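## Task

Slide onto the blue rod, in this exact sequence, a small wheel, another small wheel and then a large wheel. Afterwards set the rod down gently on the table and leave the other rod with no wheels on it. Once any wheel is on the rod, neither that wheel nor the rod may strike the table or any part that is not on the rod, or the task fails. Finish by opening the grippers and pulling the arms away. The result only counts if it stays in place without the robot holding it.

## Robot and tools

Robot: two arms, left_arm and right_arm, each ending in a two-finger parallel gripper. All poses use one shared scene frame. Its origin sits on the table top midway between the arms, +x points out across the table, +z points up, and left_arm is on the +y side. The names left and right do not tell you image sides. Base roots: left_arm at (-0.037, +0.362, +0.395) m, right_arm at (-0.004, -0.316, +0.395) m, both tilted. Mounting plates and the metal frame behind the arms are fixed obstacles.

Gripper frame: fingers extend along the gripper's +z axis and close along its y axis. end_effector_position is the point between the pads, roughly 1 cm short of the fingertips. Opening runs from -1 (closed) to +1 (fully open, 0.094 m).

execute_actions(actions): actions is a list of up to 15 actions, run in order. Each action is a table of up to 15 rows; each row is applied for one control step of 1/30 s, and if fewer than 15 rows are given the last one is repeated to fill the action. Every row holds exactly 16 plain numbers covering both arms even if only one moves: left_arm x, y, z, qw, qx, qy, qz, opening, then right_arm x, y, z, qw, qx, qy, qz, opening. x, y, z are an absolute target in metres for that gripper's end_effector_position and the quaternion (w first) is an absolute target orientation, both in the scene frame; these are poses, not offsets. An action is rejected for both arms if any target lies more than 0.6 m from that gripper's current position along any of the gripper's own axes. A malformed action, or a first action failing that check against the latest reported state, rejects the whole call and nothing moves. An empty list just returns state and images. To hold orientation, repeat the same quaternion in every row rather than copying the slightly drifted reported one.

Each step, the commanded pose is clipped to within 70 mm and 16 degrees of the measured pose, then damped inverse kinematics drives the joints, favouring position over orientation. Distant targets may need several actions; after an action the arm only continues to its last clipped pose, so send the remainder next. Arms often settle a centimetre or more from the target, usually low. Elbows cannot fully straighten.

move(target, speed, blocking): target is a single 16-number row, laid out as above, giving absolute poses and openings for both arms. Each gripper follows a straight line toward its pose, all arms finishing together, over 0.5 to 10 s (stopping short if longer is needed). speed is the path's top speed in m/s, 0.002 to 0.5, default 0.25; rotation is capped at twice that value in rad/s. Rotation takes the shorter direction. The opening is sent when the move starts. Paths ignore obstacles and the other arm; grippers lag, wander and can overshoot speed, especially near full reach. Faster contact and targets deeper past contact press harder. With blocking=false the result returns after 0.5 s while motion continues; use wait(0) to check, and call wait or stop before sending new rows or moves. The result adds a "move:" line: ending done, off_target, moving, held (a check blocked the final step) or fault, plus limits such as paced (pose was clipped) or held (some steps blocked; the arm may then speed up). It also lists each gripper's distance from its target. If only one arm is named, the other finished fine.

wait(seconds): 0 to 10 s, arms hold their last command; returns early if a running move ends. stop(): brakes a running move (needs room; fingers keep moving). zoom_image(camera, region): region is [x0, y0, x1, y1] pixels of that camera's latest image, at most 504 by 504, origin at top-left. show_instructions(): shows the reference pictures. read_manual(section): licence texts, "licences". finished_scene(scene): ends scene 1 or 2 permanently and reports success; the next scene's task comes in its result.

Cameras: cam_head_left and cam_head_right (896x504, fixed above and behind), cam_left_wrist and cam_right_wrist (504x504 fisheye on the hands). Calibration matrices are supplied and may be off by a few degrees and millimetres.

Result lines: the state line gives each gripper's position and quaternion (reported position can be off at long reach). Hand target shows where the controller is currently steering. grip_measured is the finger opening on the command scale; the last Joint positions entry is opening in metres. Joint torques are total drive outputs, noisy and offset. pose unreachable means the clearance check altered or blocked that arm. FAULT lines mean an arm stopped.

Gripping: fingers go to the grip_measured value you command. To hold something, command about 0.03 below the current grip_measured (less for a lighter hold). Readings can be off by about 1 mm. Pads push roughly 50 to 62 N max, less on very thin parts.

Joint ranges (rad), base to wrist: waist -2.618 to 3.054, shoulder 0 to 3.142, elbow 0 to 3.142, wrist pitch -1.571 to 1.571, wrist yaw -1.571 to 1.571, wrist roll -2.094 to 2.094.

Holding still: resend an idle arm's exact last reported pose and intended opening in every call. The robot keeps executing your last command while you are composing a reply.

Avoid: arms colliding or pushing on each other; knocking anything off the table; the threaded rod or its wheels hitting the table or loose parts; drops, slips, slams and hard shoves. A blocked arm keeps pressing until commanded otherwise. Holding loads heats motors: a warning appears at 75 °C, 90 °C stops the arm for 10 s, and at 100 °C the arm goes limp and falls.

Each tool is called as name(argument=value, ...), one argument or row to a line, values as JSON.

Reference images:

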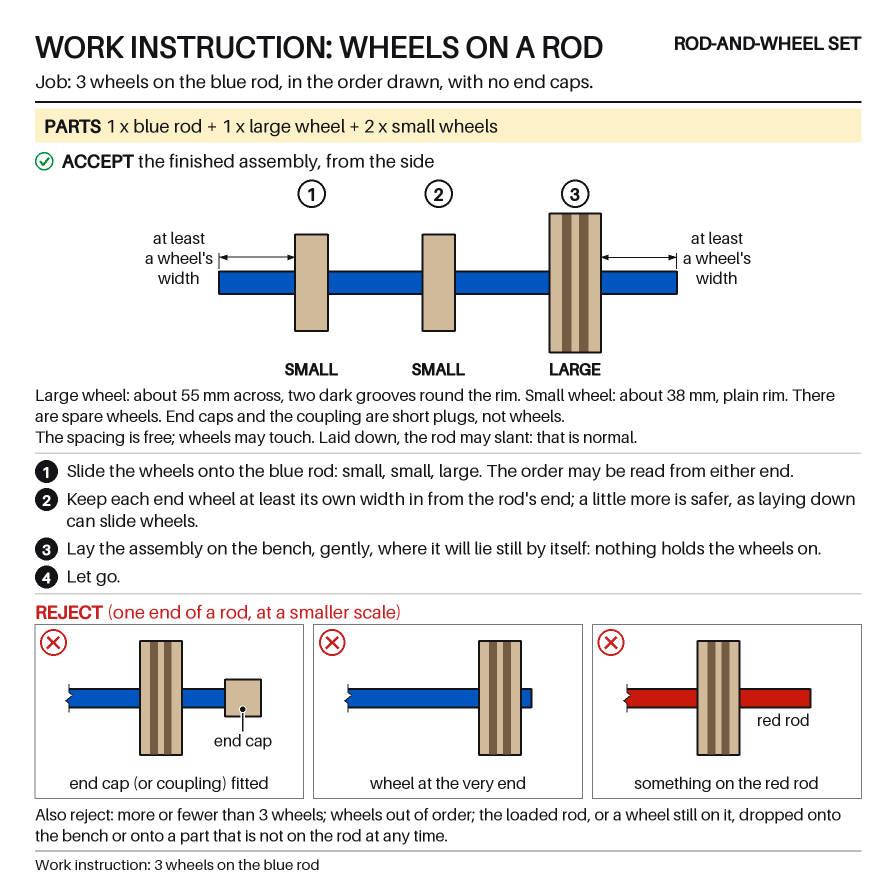

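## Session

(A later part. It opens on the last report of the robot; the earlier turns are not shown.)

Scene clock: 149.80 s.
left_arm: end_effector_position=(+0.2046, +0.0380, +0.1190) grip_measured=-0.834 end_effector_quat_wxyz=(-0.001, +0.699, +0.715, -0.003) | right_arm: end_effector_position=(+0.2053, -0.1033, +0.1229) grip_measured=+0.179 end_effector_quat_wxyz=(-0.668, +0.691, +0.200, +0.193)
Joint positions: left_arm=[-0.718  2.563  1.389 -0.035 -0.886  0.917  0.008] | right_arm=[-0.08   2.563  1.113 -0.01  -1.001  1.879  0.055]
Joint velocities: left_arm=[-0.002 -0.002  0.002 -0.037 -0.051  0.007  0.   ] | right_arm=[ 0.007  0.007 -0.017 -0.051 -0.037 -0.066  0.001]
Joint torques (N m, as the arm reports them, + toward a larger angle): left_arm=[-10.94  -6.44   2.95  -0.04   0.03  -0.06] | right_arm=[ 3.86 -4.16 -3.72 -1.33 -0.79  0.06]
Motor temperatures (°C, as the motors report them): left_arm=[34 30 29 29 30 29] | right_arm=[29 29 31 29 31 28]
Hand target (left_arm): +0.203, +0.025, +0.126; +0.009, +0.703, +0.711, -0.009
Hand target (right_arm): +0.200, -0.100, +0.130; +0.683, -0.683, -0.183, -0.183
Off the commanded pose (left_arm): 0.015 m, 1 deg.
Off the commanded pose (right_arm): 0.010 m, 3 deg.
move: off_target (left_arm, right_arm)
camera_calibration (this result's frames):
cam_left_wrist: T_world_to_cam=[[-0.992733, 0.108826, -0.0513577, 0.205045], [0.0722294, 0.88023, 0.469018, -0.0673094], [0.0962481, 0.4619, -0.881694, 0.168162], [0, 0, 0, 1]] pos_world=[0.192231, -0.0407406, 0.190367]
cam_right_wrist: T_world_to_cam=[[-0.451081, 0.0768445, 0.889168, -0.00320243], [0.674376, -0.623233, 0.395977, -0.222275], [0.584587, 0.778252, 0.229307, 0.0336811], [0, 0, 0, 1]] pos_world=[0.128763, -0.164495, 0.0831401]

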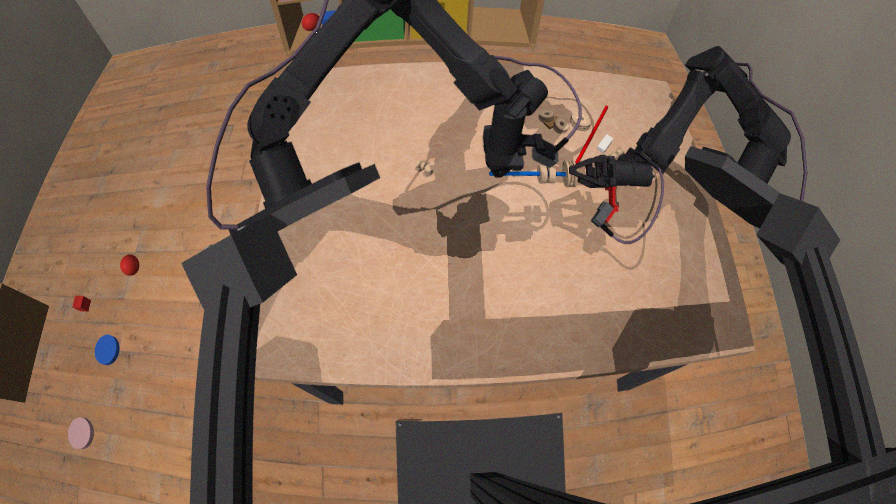

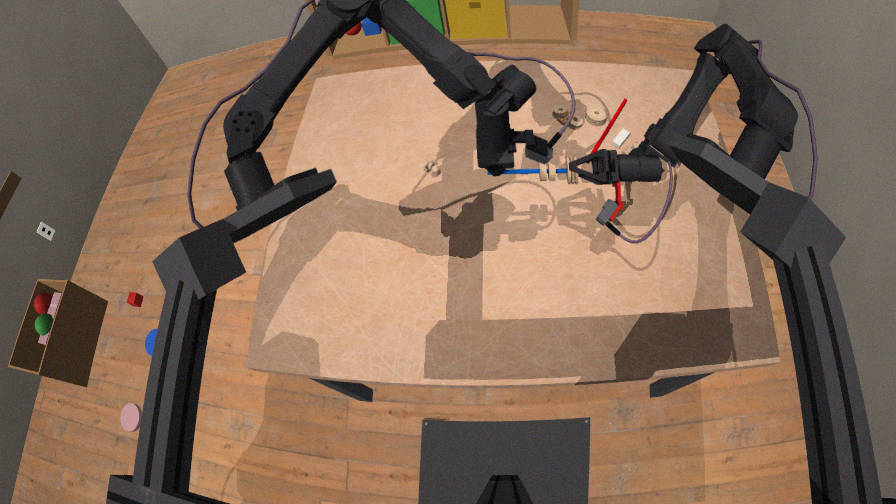

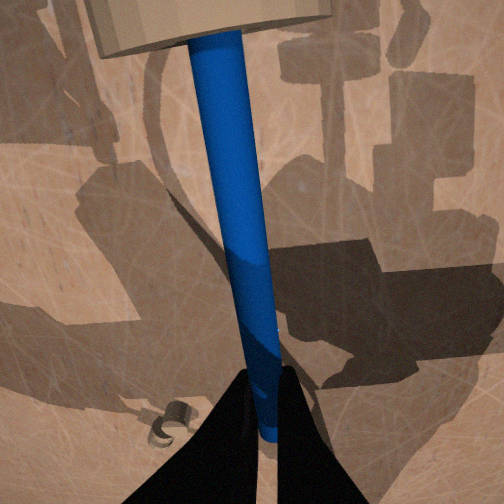

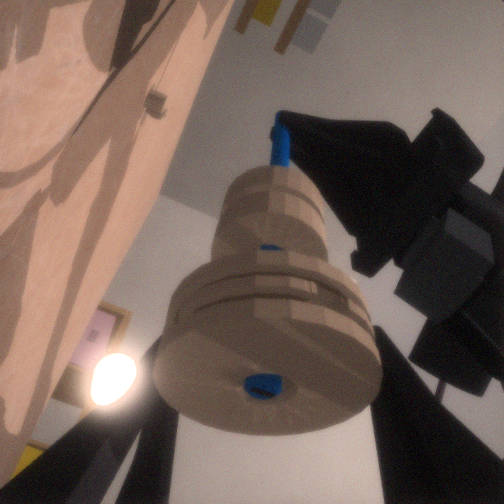

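Through.

move(
  target=[0.204,-0.017,0.125,0.009,0.703,0.711,-0.009,-0.88,0.20,-0.10,0.13,0.683,-0.683,-0.183,-0.183,0.14],
  speed=0.025,
)

move(
  target=[0.204,-0.017,0.125,0.009,0.703,0.711,-0.009,-0.88,0.20,-0.10,0.13,0.683,-0.683,-0.183,-0.183,0.45],
  speed=0.025,
)

move(
  target=[0.204,0.085,0.125,0.009,0.703,0.711,-0.009,-0.88,0.20,-0.10,0.13,0.683,-0.683,-0.183,-0.183,0.45],
  speed=0.04,
)

Scene clock: 152.43 s.
left_arm: end_effector_position=(+0.2047, -0.0054, +0.1176) grip_measured=-0.834 end_effector_quat_wxyz=(+0.000, +0.700, +0.715, -0.007) | right_arm: end_effector_position=(+0.2048, -0.1033, +0.1220) grip_measured=+0.179 end_effector_quat_wxyz=(-0.666, +0.692, +0.202, +0.191)
Joint positions: left_arm=[-0.762  2.699  1.625 -0.185 -0.893  0.853  0.008] | right_arm=[-0.08   2.563  1.113 -0.009 -0.996  1.878  0.055]
Joint velocities: left_arm=[ 0.002  0.002  0.007 -0.081 -0.007 -0.037 -0.   ] | right_arm=[-0.002  0.007 -0.012  0.007 -0.022 -0.022 -0.001]
Joint torques (N m, as the arm reports them, + toward a larger angle): left_arm=[-11.71  -6.83   3.49  -0.07  -0.02  -0.05] | right_arm=[ 3.79 -4.27 -3.48 -1.42 -0.82  0.12]
Motor temperatures (°C, as the motors report them): left_arm=[34 30 29 29 30 29] | right_arm=[29 29 31 29 31 28]
Hand target (left_arm): +0.203, -0.017, +0.126; +0.010, +0.703, +0.711, -0.009
Hand target (right_arm): +0.200, -0.100, +0.130; +0.683, -0.683, -0.183, -0.183
Off the commanded pose (left_arm): 0.014 m, 1 deg.
Off the commanded pose (right_arm): 0.010 m, 3 deg.
move: off_target (left_arm, right_arm)
camera_calibration (this result's frames):
cam_left_wrist: T_world_to_cam=[[-0.992857, 0.108745, -0.0490797, 0.209627], [0.0738646, 0.88332, 0.462914, -0.028004], [0.0936926, 0.455982, -0.885043, 0.187813], [0, 0, 0, 1]] pos_world=[0.192601, -0.0836986, 0.189474]
cam_right_wrist: T_world_to_cam=[[-0.452436, 0.0796121, 0.888236, -0.00195087], [0.675909, -0.619133, 0.399776, -0.221948], [0.581763, 0.781241, 0.226307, 0.0354669], [0, 0, 0, 1]] pos_world=[0.128501, -0.164968, 0.0824361]

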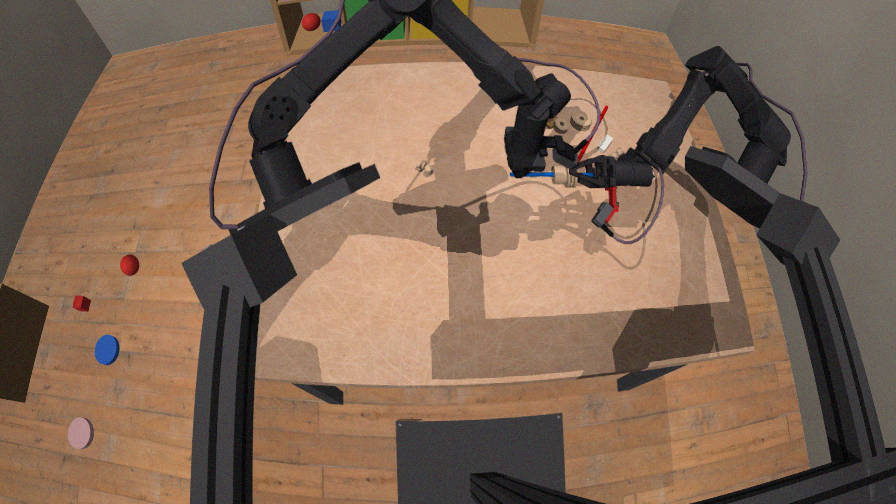

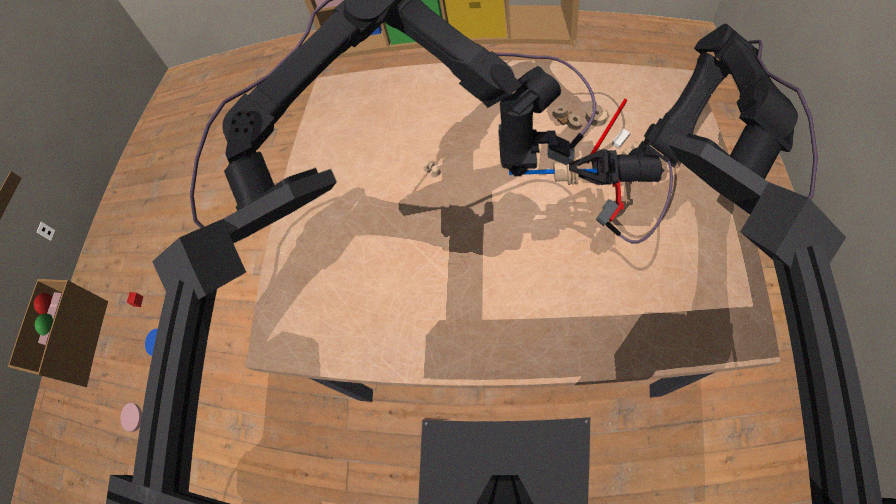

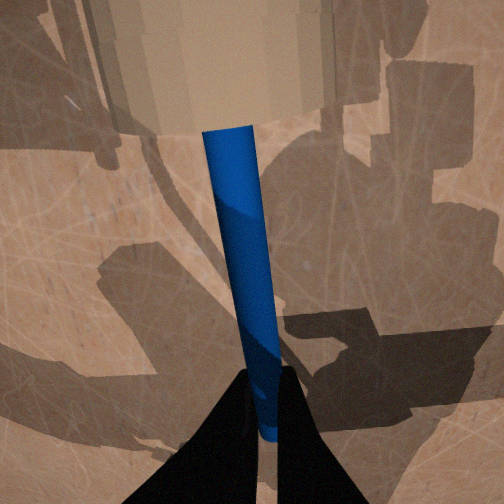

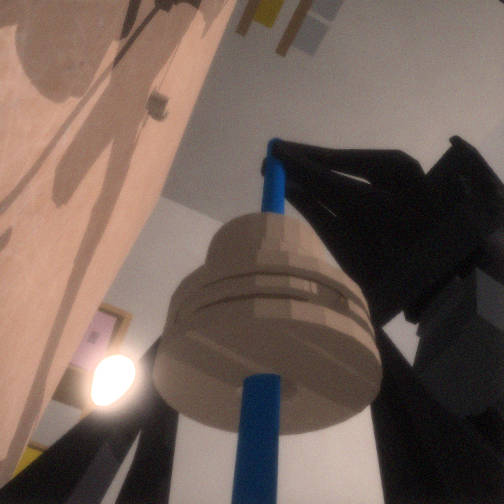

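Scene clock: 153.80 s.
left_arm: end_effector_position=(+0.2044, -0.0026, +0.1161) grip_measured=-0.834 end_effector_quat_wxyz=(-0.004, +0.701, +0.713, -0.005) | right_arm: end_effector_position=(+0.2059, -0.1033, +0.1232) grip_measured=+0.448 end_effector_quat_wxyz=(-0.668, +0.690, +0.199, +0.194)
Joint positions: left_arm=[-0.758  2.699  1.625 -0.193 -0.896  0.853  0.008] | right_arm=[-0.08   2.563  1.113 -0.009 -1.005  1.879  0.068]
Joint velocities: left_arm=[-0.012 -0.007 -0.012 -0.022  0.007  0.022  0.001] | right_arm=[ 0.017 -0.012  0.002  0.007 -0.022  0.022 -0.   ]
Joint torques (N m, as the arm reports them, + toward a larger angle): left_arm=[-12.06  -6.8    3.71   0.01  -0.02  -0.06] | right_arm=[ 3.85 -4.16 -3.57 -1.44 -0.68  0.15]
Motor temperatures (°C, as the motors report them): left_arm=[34 30 29 29 30 29] | right_arm=[29 29 31 29 31 28]
Hand target (left_arm): +0.204, -0.017, +0.125; +0.009, +0.703, +0.711, -0.009
Hand target (right_arm): +0.200, -0.100, +0.130; +0.683, -0.683, -0.183, -0.183
Off the commanded pose (left_arm): 0.017 m, 2 deg.
Off the commanded pose (right_arm): 0.010 m, 3 deg.
move: off_target (left_arm, right_arm)
camera_calibration (this result's frames):
cam_left_wrist: T_world_to_cam=[[-0.992591, 0.112971, -0.0447386, 0.208402], [0.0788594, 0.87906, 0.470144, -0.0316263], [0.0924407, 0.463132, -0.881455, 0.185118], [0, 0, 0, 1]] pos_world=[0.192239, -0.0814764, 0.187366]
cam_right_wrist: T_world_to_cam=[[-0.451817, 0.076059, 0.888863, -0.00315887], [0.672304, -0.625898, 0.395295, -0.222533], [0.586403, 0.776187, 0.231656, 0.0324011], [0, 0, 0, 1]] pos_world=[0.129183, -0.164192, 0.0832683]

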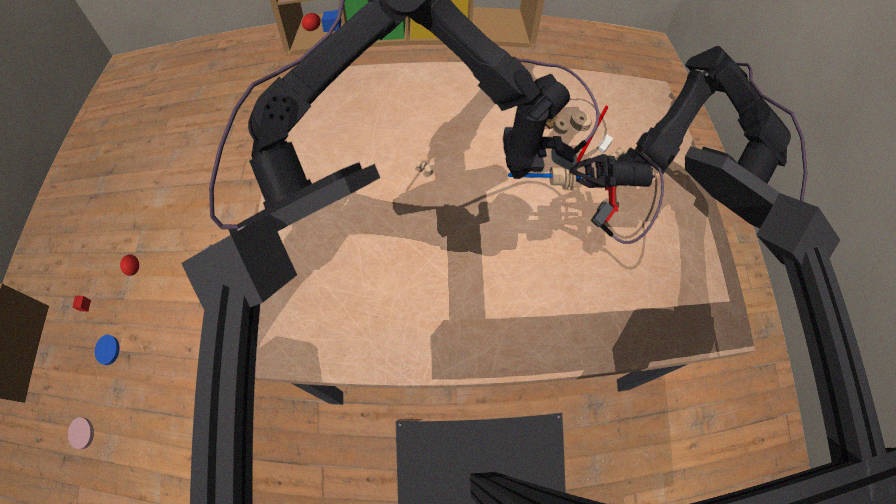

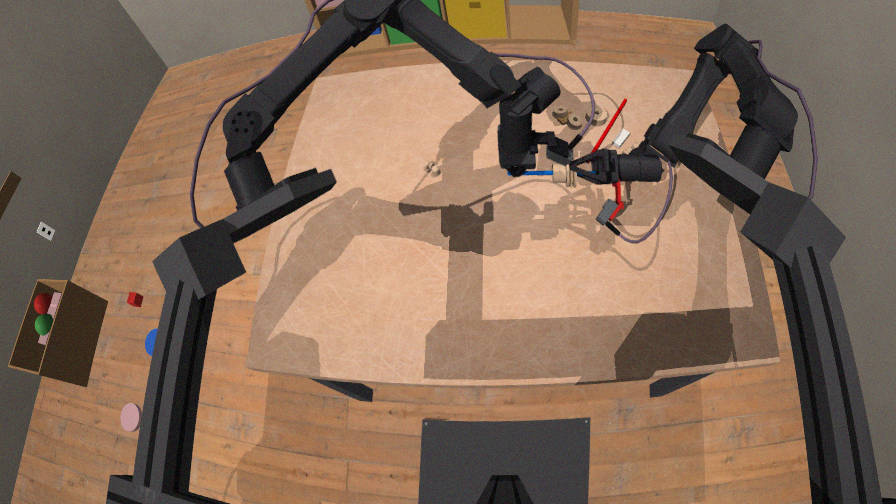

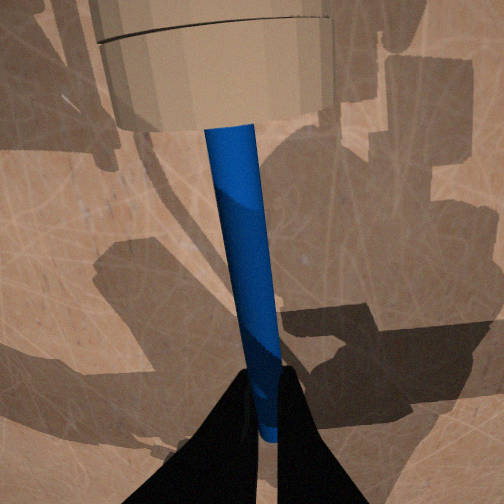

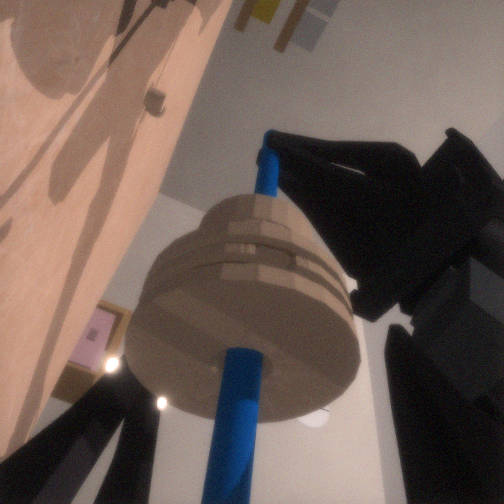

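Scene clock: 156.27 s.
left_arm: end_effector_position=(+0.2050, +0.0896, +0.1175) grip_measured=-0.834 end_effector_quat_wxyz=(-0.004, +0.701, +0.713, +0.003) | right_arm: end_effector_position=(+0.2063, -0.1033, +0.1231) grip_measured=+0.448 end_effector_quat_wxyz=(-0.668, +0.690, +0.199, +0.195)
Joint positions: left_arm=[-0.649  2.427  1.157  0.131 -0.872  1.018  0.008] | right_arm=[-0.08   2.563  1.113 -0.006 -1.006  1.879  0.068]
Joint velocities: left_arm=[ 0.002 -0.002 -0.007  0.066 -0.066  0.037 -0.001] | right_arm=[-0.017 -0.002 -0.002 -0.007  0.022 -0.037 -0.001]
Joint torques (N m, as the arm reports them, + toward a larger angle): left_arm=[-8.82 -8.3  -0.96  0.15  0.12  0.09] | right_arm=[ 3.9  -4.03 -3.47 -1.38 -0.7   0.14]
Motor temperatures (°C, as the motors report them): left_arm=[34 30 29 29 30 29] | right_arm=[29 29 31 29 31 28]
Hand target (left_arm): +0.205, +0.085, +0.124; +0.008, +0.703, +0.711, -0.009
Hand target (right_arm): +0.200, -0.100, +0.130; +0.683, -0.683, -0.183, -0.183
Off the commanded pose (left_arm): 0.009 m, 2 deg.
Off the commanded pose (right_arm): 0.010 m, 3 deg.
move: off_target (right_arm)
camera_calibration (this result's frames):
cam_left_wrist: T_world_to_cam=[[-0.991906, 0.114976, -0.0538709, 0.199361], [0.0751739, 0.873712, 0.480601, -0.113392], [0.102325, 0.472661, -0.875283, 0.139984], [0, 0, 0, 1]] pos_world=[0.191948, 0.00998463, 0.187762]
cam_right_wrist: T_world_to_cam=[[-0.453736, 0.0768988, 0.887812, -0.00221928], [0.670287, -0.627059, 0.396879, -0.2227], [0.58723, 0.775167, 0.232975, 0.0317211], [0, 0, 0, 1]] pos_world=[0.129638, -0.164064, 0.082965]

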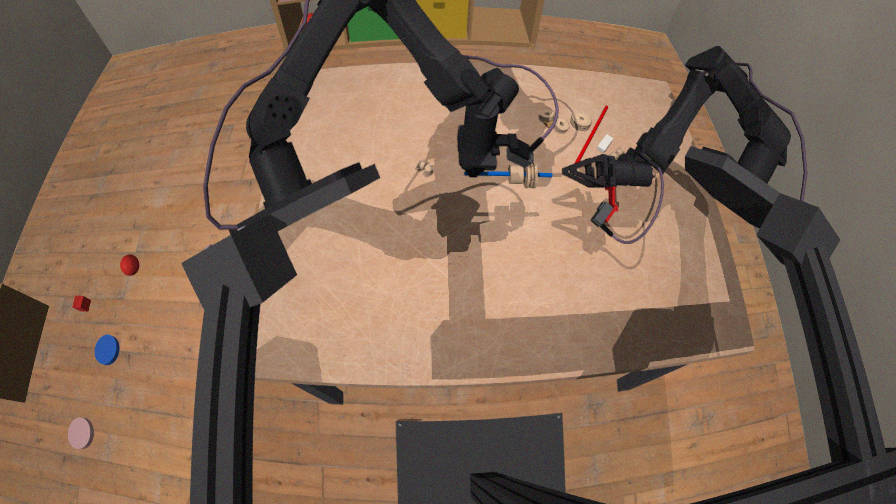

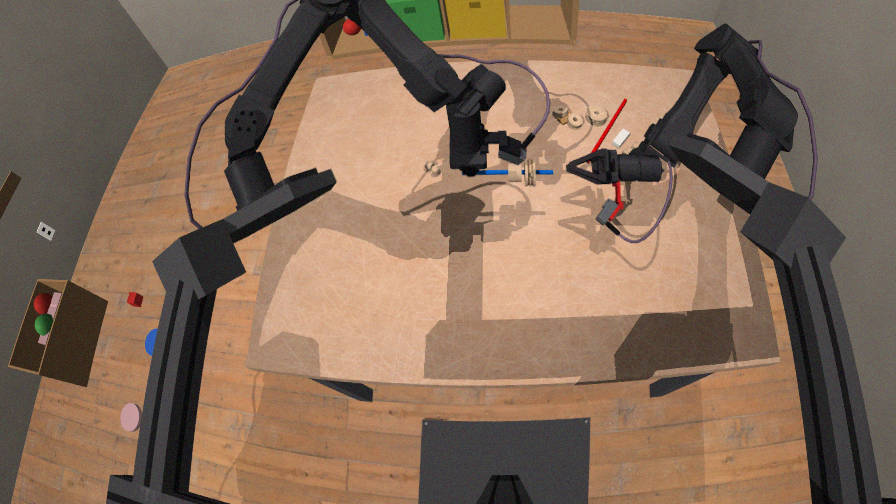

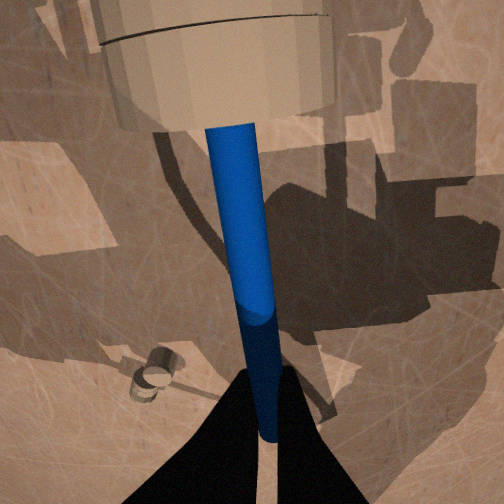

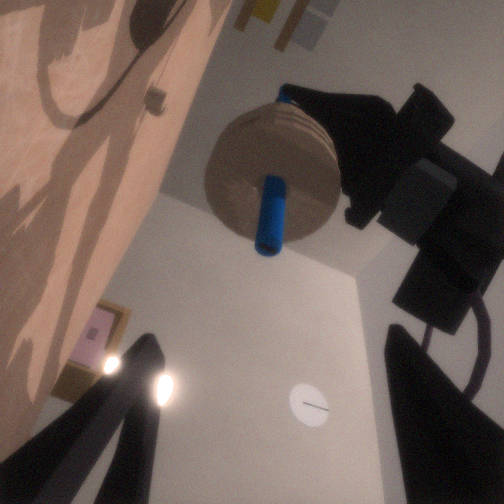

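move(
  target=[0.17,0.07,0.055,0.009,0.703,0.711,-0.009,-0.88,0.22,-0.24,0.16,0.683,-0.683,-0.183,-0.183,0.45],
  speed=0.05,
)

move(
  target=[0.17,0.07,0.044,0.009,0.703,0.711,-0.009,-0.88,0.22,-0.24,0.16,0.683,-0.683,-0.183,-0.183,0.45],
  speed=0.01,
)

zoom_image(
  camera="cam_head_right",
  region=[420,130,620,250],
)

Scene clock: 159.80 s.
left_arm: end_effector_position=(+0.1668, +0.0818, +0.0546) grip_measured=-0.834 end_effector_quat_wxyz=(-0.005, +0.704, +0.710, +0.000) | right_arm: end_effector_position=(+0.2171, -0.2331, +0.1588) grip_measured=+0.448 end_effector_quat_wxyz=(-0.687, +0.680, +0.180, +0.184)
Joint positions: left_arm=[-0.566  2.658  1.22   0.377 -0.83   1.133  0.008] | right_arm=[-0.373  2.343  1.213 -0.85  -0.986  1.328  0.068]
Joint velocities: left_arm=[-0.012 -0.017 -0.002  0.037  0.007  0.037  0.001] | right_arm=[-0.017 -0.027 -0.007 -0.007 -0.007  0.007 -0.   ]
Joint torques (N m, as the arm reports them, + toward a larger angle): left_arm=[-8.53 -5.47  1.35  0.13  0.14  0.07] | right_arm=[ 1.49 -6.89 -1.34 -2.08 -0.16  0.08]
Motor temperatures (°C, as the motors report them): left_arm=[34 30 29 29 30 29] | right_arm=[28 29 31 29 31 28]
Hand target (left_arm): +0.169, +0.070, +0.055; +0.009, +0.703, +0.711, -0.009
Hand target (right_arm): +0.222, -0.239, +0.159; +0.684, -0.682, -0.182, -0.184
Off the commanded pose (left_arm): 0.012 m, 2 deg.
Off the commanded pose (right_arm): 0.008 m, 1 deg.
move: off_target (left_arm)
camera_calibration (this result's frames):
cam_left_wrist: T_world_to_cam=[[-0.991331, 0.121918, -0.0489723, 0.158003], [0.0838448, 0.874007, 0.478624, -0.0748532], [0.101155, 0.470369, -0.876653, 0.0929989], [0, 0, 0, 1]] pos_world=[0.153502, 0.00241495, 0.125092]
cam_right_wrist: T_world_to_cam=[[-0.413093, 0.0380494, 0.909893, -0.0404701], [0.686384, -0.643639, 0.338535, -0.323595], [0.598524, 0.764383, 0.239766, 0.111601], [0, 0, 0, 1]] pos_world=[0.138597, -0.292045, 0.119614]

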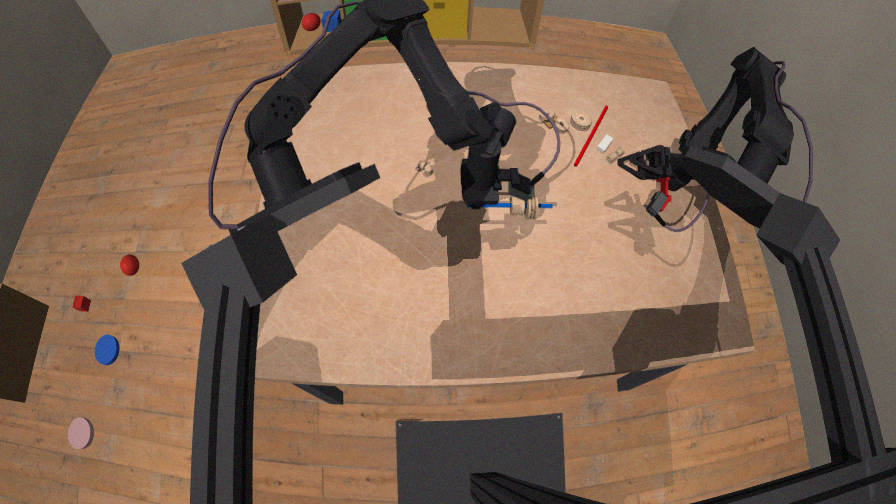

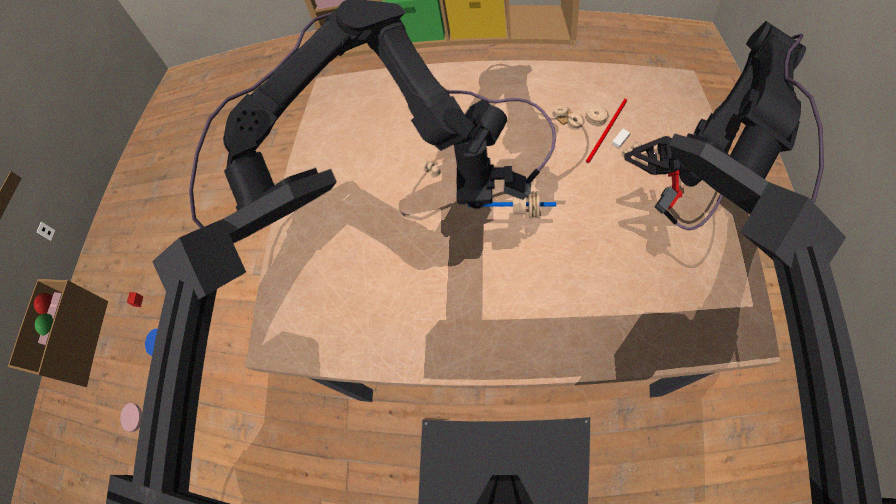

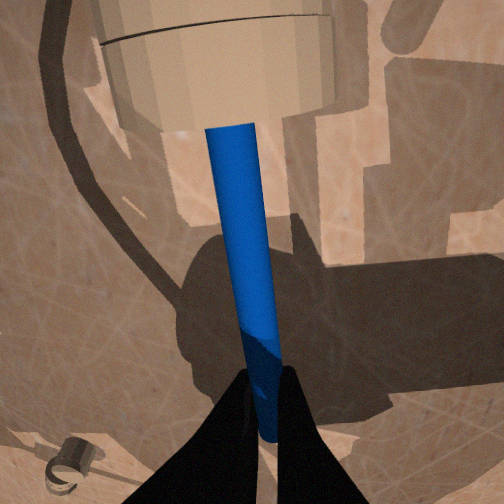

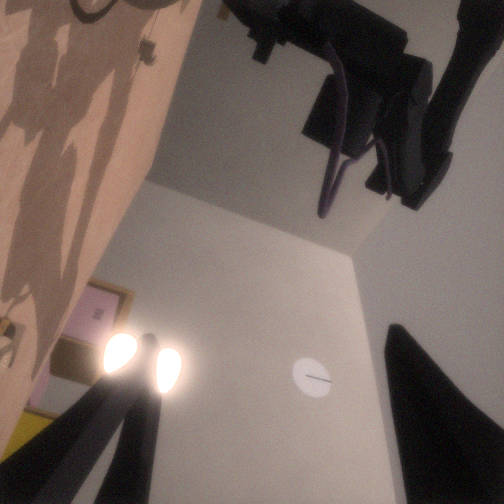

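Scene clock: 161.90 s.
left_arm: end_effector_position=(+0.1686, +0.0811, +0.0440) grip_measured=-0.834 end_effector_quat_wxyz=(-0.003, +0.703, +0.712, +0.001) | right_arm: end_effector_position=(+0.2162, -0.2331, +0.1587) grip_measured=+0.448 end_effector_quat_wxyz=(-0.686, +0.679, +0.183, +0.184)
Joint positions: left_arm=[-0.545  2.685  1.248  0.401 -0.82   1.159  0.008] | right_arm=[-0.373  2.343  1.213 -0.851 -0.981  1.322  0.068]
Joint velocities: left_arm=[ 0.002  0.002 -0.012 -0.066  0.022 -0.022  0.   ] | right_arm=[ 0.007 -0.002 -0.002 -0.022  0.066 -0.066  0.001]
Joint torques (N m, as the arm reports them, + toward a larger angle): left_arm=[-8.48 -5.48  1.16  0.21  0.17  0.07] | right_arm=[ 1.06 -7.42 -2.18 -2.18 -0.11  0.03]
Motor temperatures (°C, as the motors report them): left_arm=[34 30 29 29 30 29] | right_arm=[28 29 31 30 31 28]
Hand target (left_arm): +0.170, +0.070, +0.044; +0.009, +0.703, +0.711, -0.009
Hand target (right_arm): +0.220, -0.240, +0.160; +0.683, -0.683, -0.183, -0.183
Off the commanded pose (left_arm): 0.011 m, 2 deg.
Off the commanded pose (right_arm): 0.008 m, 1 deg.
move: off_target (left_arm)
camera_calibration (this result's frames):
cam_left_wrist: T_world_to_cam=[[-0.99166, 0.117796, -0.0522977, 0.159926], [0.0787461, 0.874998, 0.477679, -0.0685109], [0.102029, 0.469577, -0.876976, 0.0837164], [0, 0, 0, 1]] pos_world=[0.155445, 0.00179704, 0.114507]
cam_right_wrist: T_world_to_cam=[[-0.417614, 0.0368521, 0.907877, -0.0397206], [0.688101, -0.639703, 0.342486, -0.322976], [0.593392, 0.767739, 0.241791, 0.113771], [0, 0, 0, 1]] pos_world=[0.138141, -0.292491, 0.119167]

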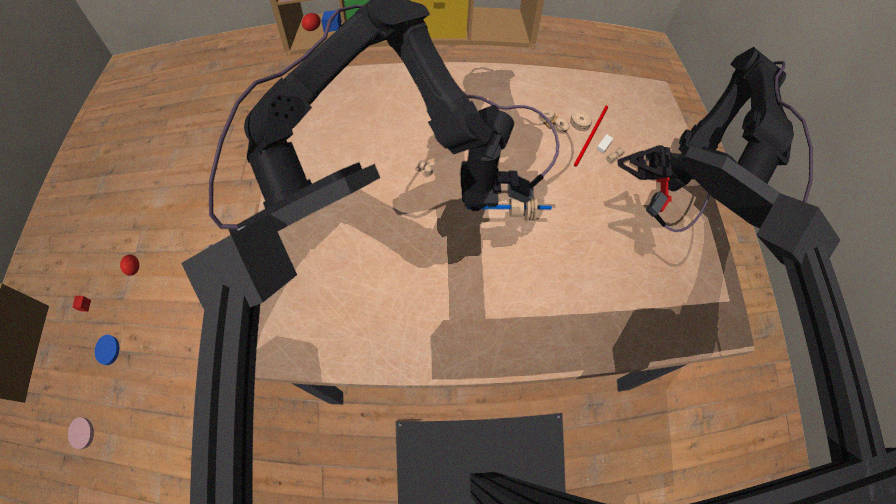

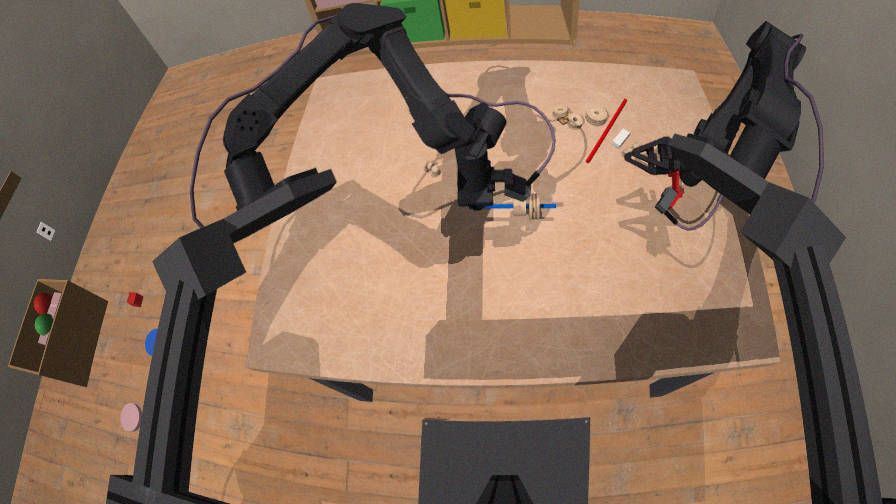

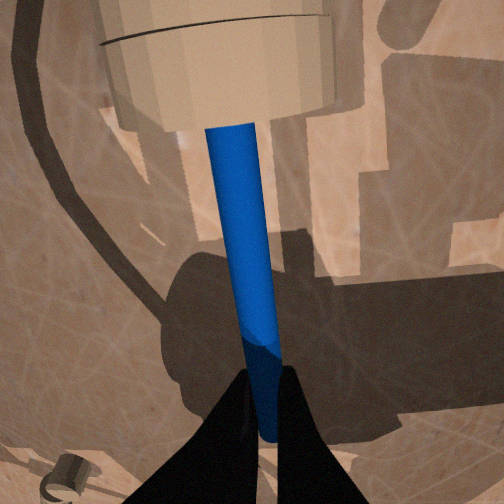

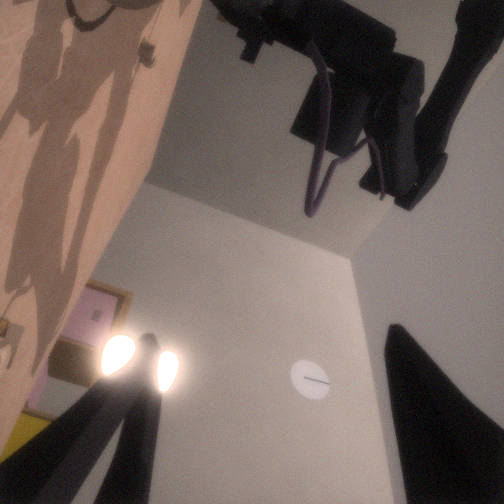

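Region (420, 130, 620, 250) of cam_head_right's 896x504 image, scaled by 2.520, with more detail than that image has; it fills the top 302 rows of this view, and the rest is white.

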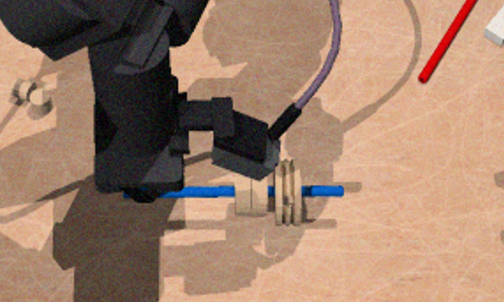

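move(
  target=[0.17,0.07,0.030,0.05,0.701,0.709,-0.05,-0.88,0.22,-0.24,0.16,0.683,-0.683,-0.183,-0.183,0.45],
  speed=0.01,
)

zoom_image(
  camera="cam_head_right",
  region=[420,130,620,250],
)

Scene clock: 169.67 s.
left_arm: end_effector_position=(+0.1863, +0.0745, +0.0278) grip_measured=-0.834 end_effector_quat_wxyz=(+0.048, +0.691, +0.721, -0.033) | right_arm: end_effector_position=(+0.2162, -0.2331, +0.1587) grip_measured=+0.448 end_effector_quat_wxyz=(-0.686, +0.679, +0.183, +0.184)
Joint positions: left_arm=[-0.48   2.685  1.236  0.553 -0.678  1.264  0.008] | right_arm=[-0.373  2.343  1.213 -0.851 -0.981  1.322  0.068]
Joint velocities: left_arm=[ 0.002  0.012 -0.017  0.139  0.066 -0.007 -0.   ] | right_arm=[ 0.002 -0.012 -0.002 -0.066 -0.081 -0.037  0.001]
Joint torques (N m, as the arm reports them, + toward a larger angle): left_arm=[-8.31 -5.26 -2.56  0.31  0.24  0.07] | right_arm=[ 1.26 -7.3  -2.21 -2.11 -0.15  0.06]
Motor temperatures (°C, as the motors report them): left_arm=[33 30 29 29 30 29] | right_arm=[28 30 31 30 31 28]
Hand target (left_arm): +0.170, +0.070, +0.030; +0.049, +0.701, +0.710, -0.051
Hand target (right_arm): +0.220, -0.240, +0.160; +0.683, -0.683, -0.183, -0.183
Off the commanded pose (left_arm): 0.017 m, 3 deg.
Off the commanded pose (right_arm): 0.008 m, 1 deg.
move: off_target (left_arm)
camera_calibration (this result's frames):
cam_left_wrist: T_world_to_cam=[[-0.992685, 0.0796827, -0.0907019, 0.181553], [0.0406131, 0.927879, 0.370663, -0.0502533], [0.113696, 0.364268, -0.924328, 0.077855], [0, 0, 0, 1]] pos_world=[0.173414, 0.00380224, 0.107058]
cam_right_wrist: T_world_to_cam=[[-0.418307, 0.0368543, 0.907558, -0.0395198], [0.687835, -0.639708, 0.343011, -0.323003], [0.593214, 0.767734, 0.242244, 0.113737], [0, 0, 0, 1]] pos_world=[0.138171, -0.292491, 0.119108]

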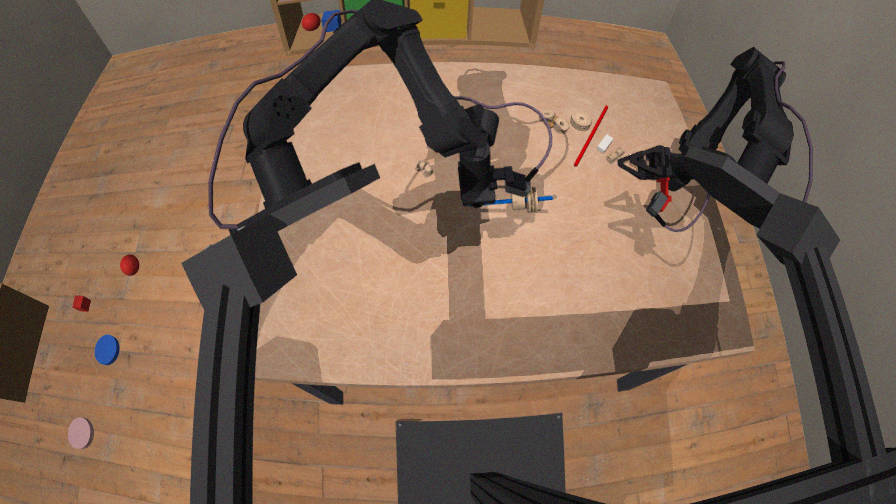

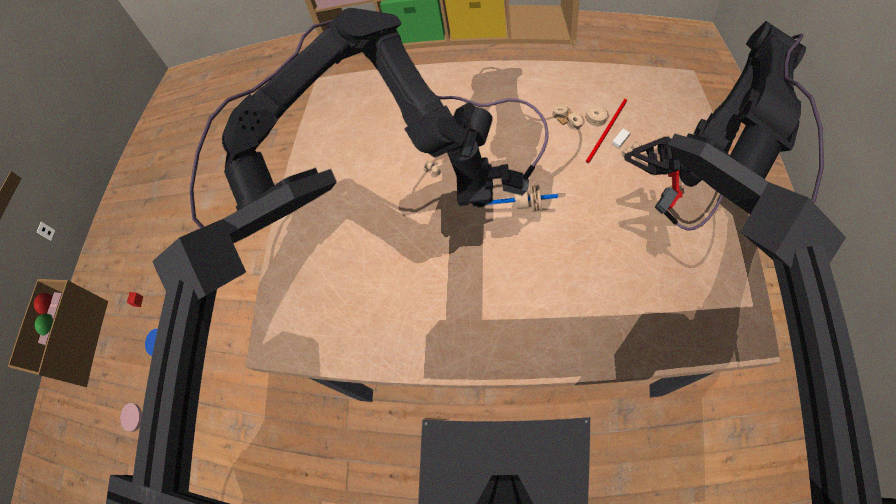

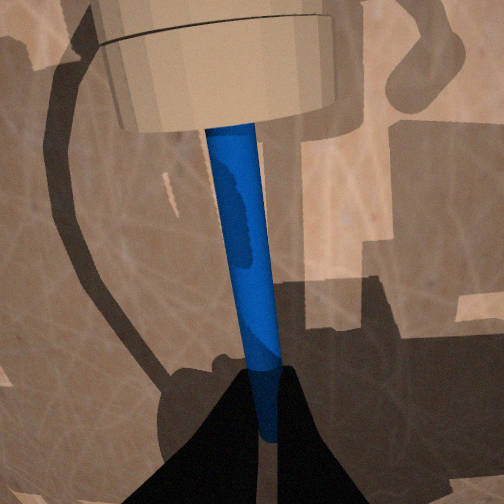

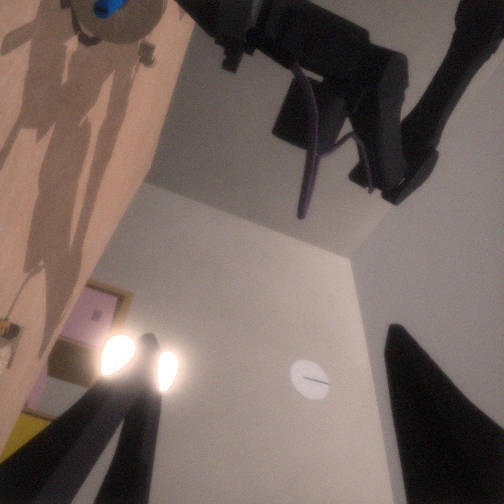

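Region (420, 130, 620, 250) of cam_head_right's 896x504 image, scaled by 2.520, with more detail than that image has; it fills the top 302 rows of this view, and the rest is white.

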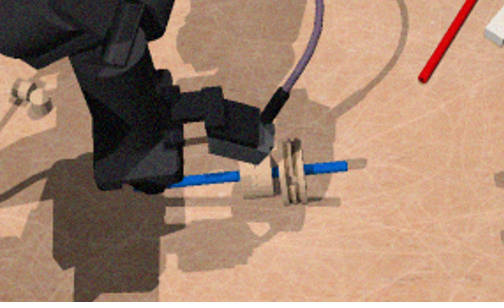

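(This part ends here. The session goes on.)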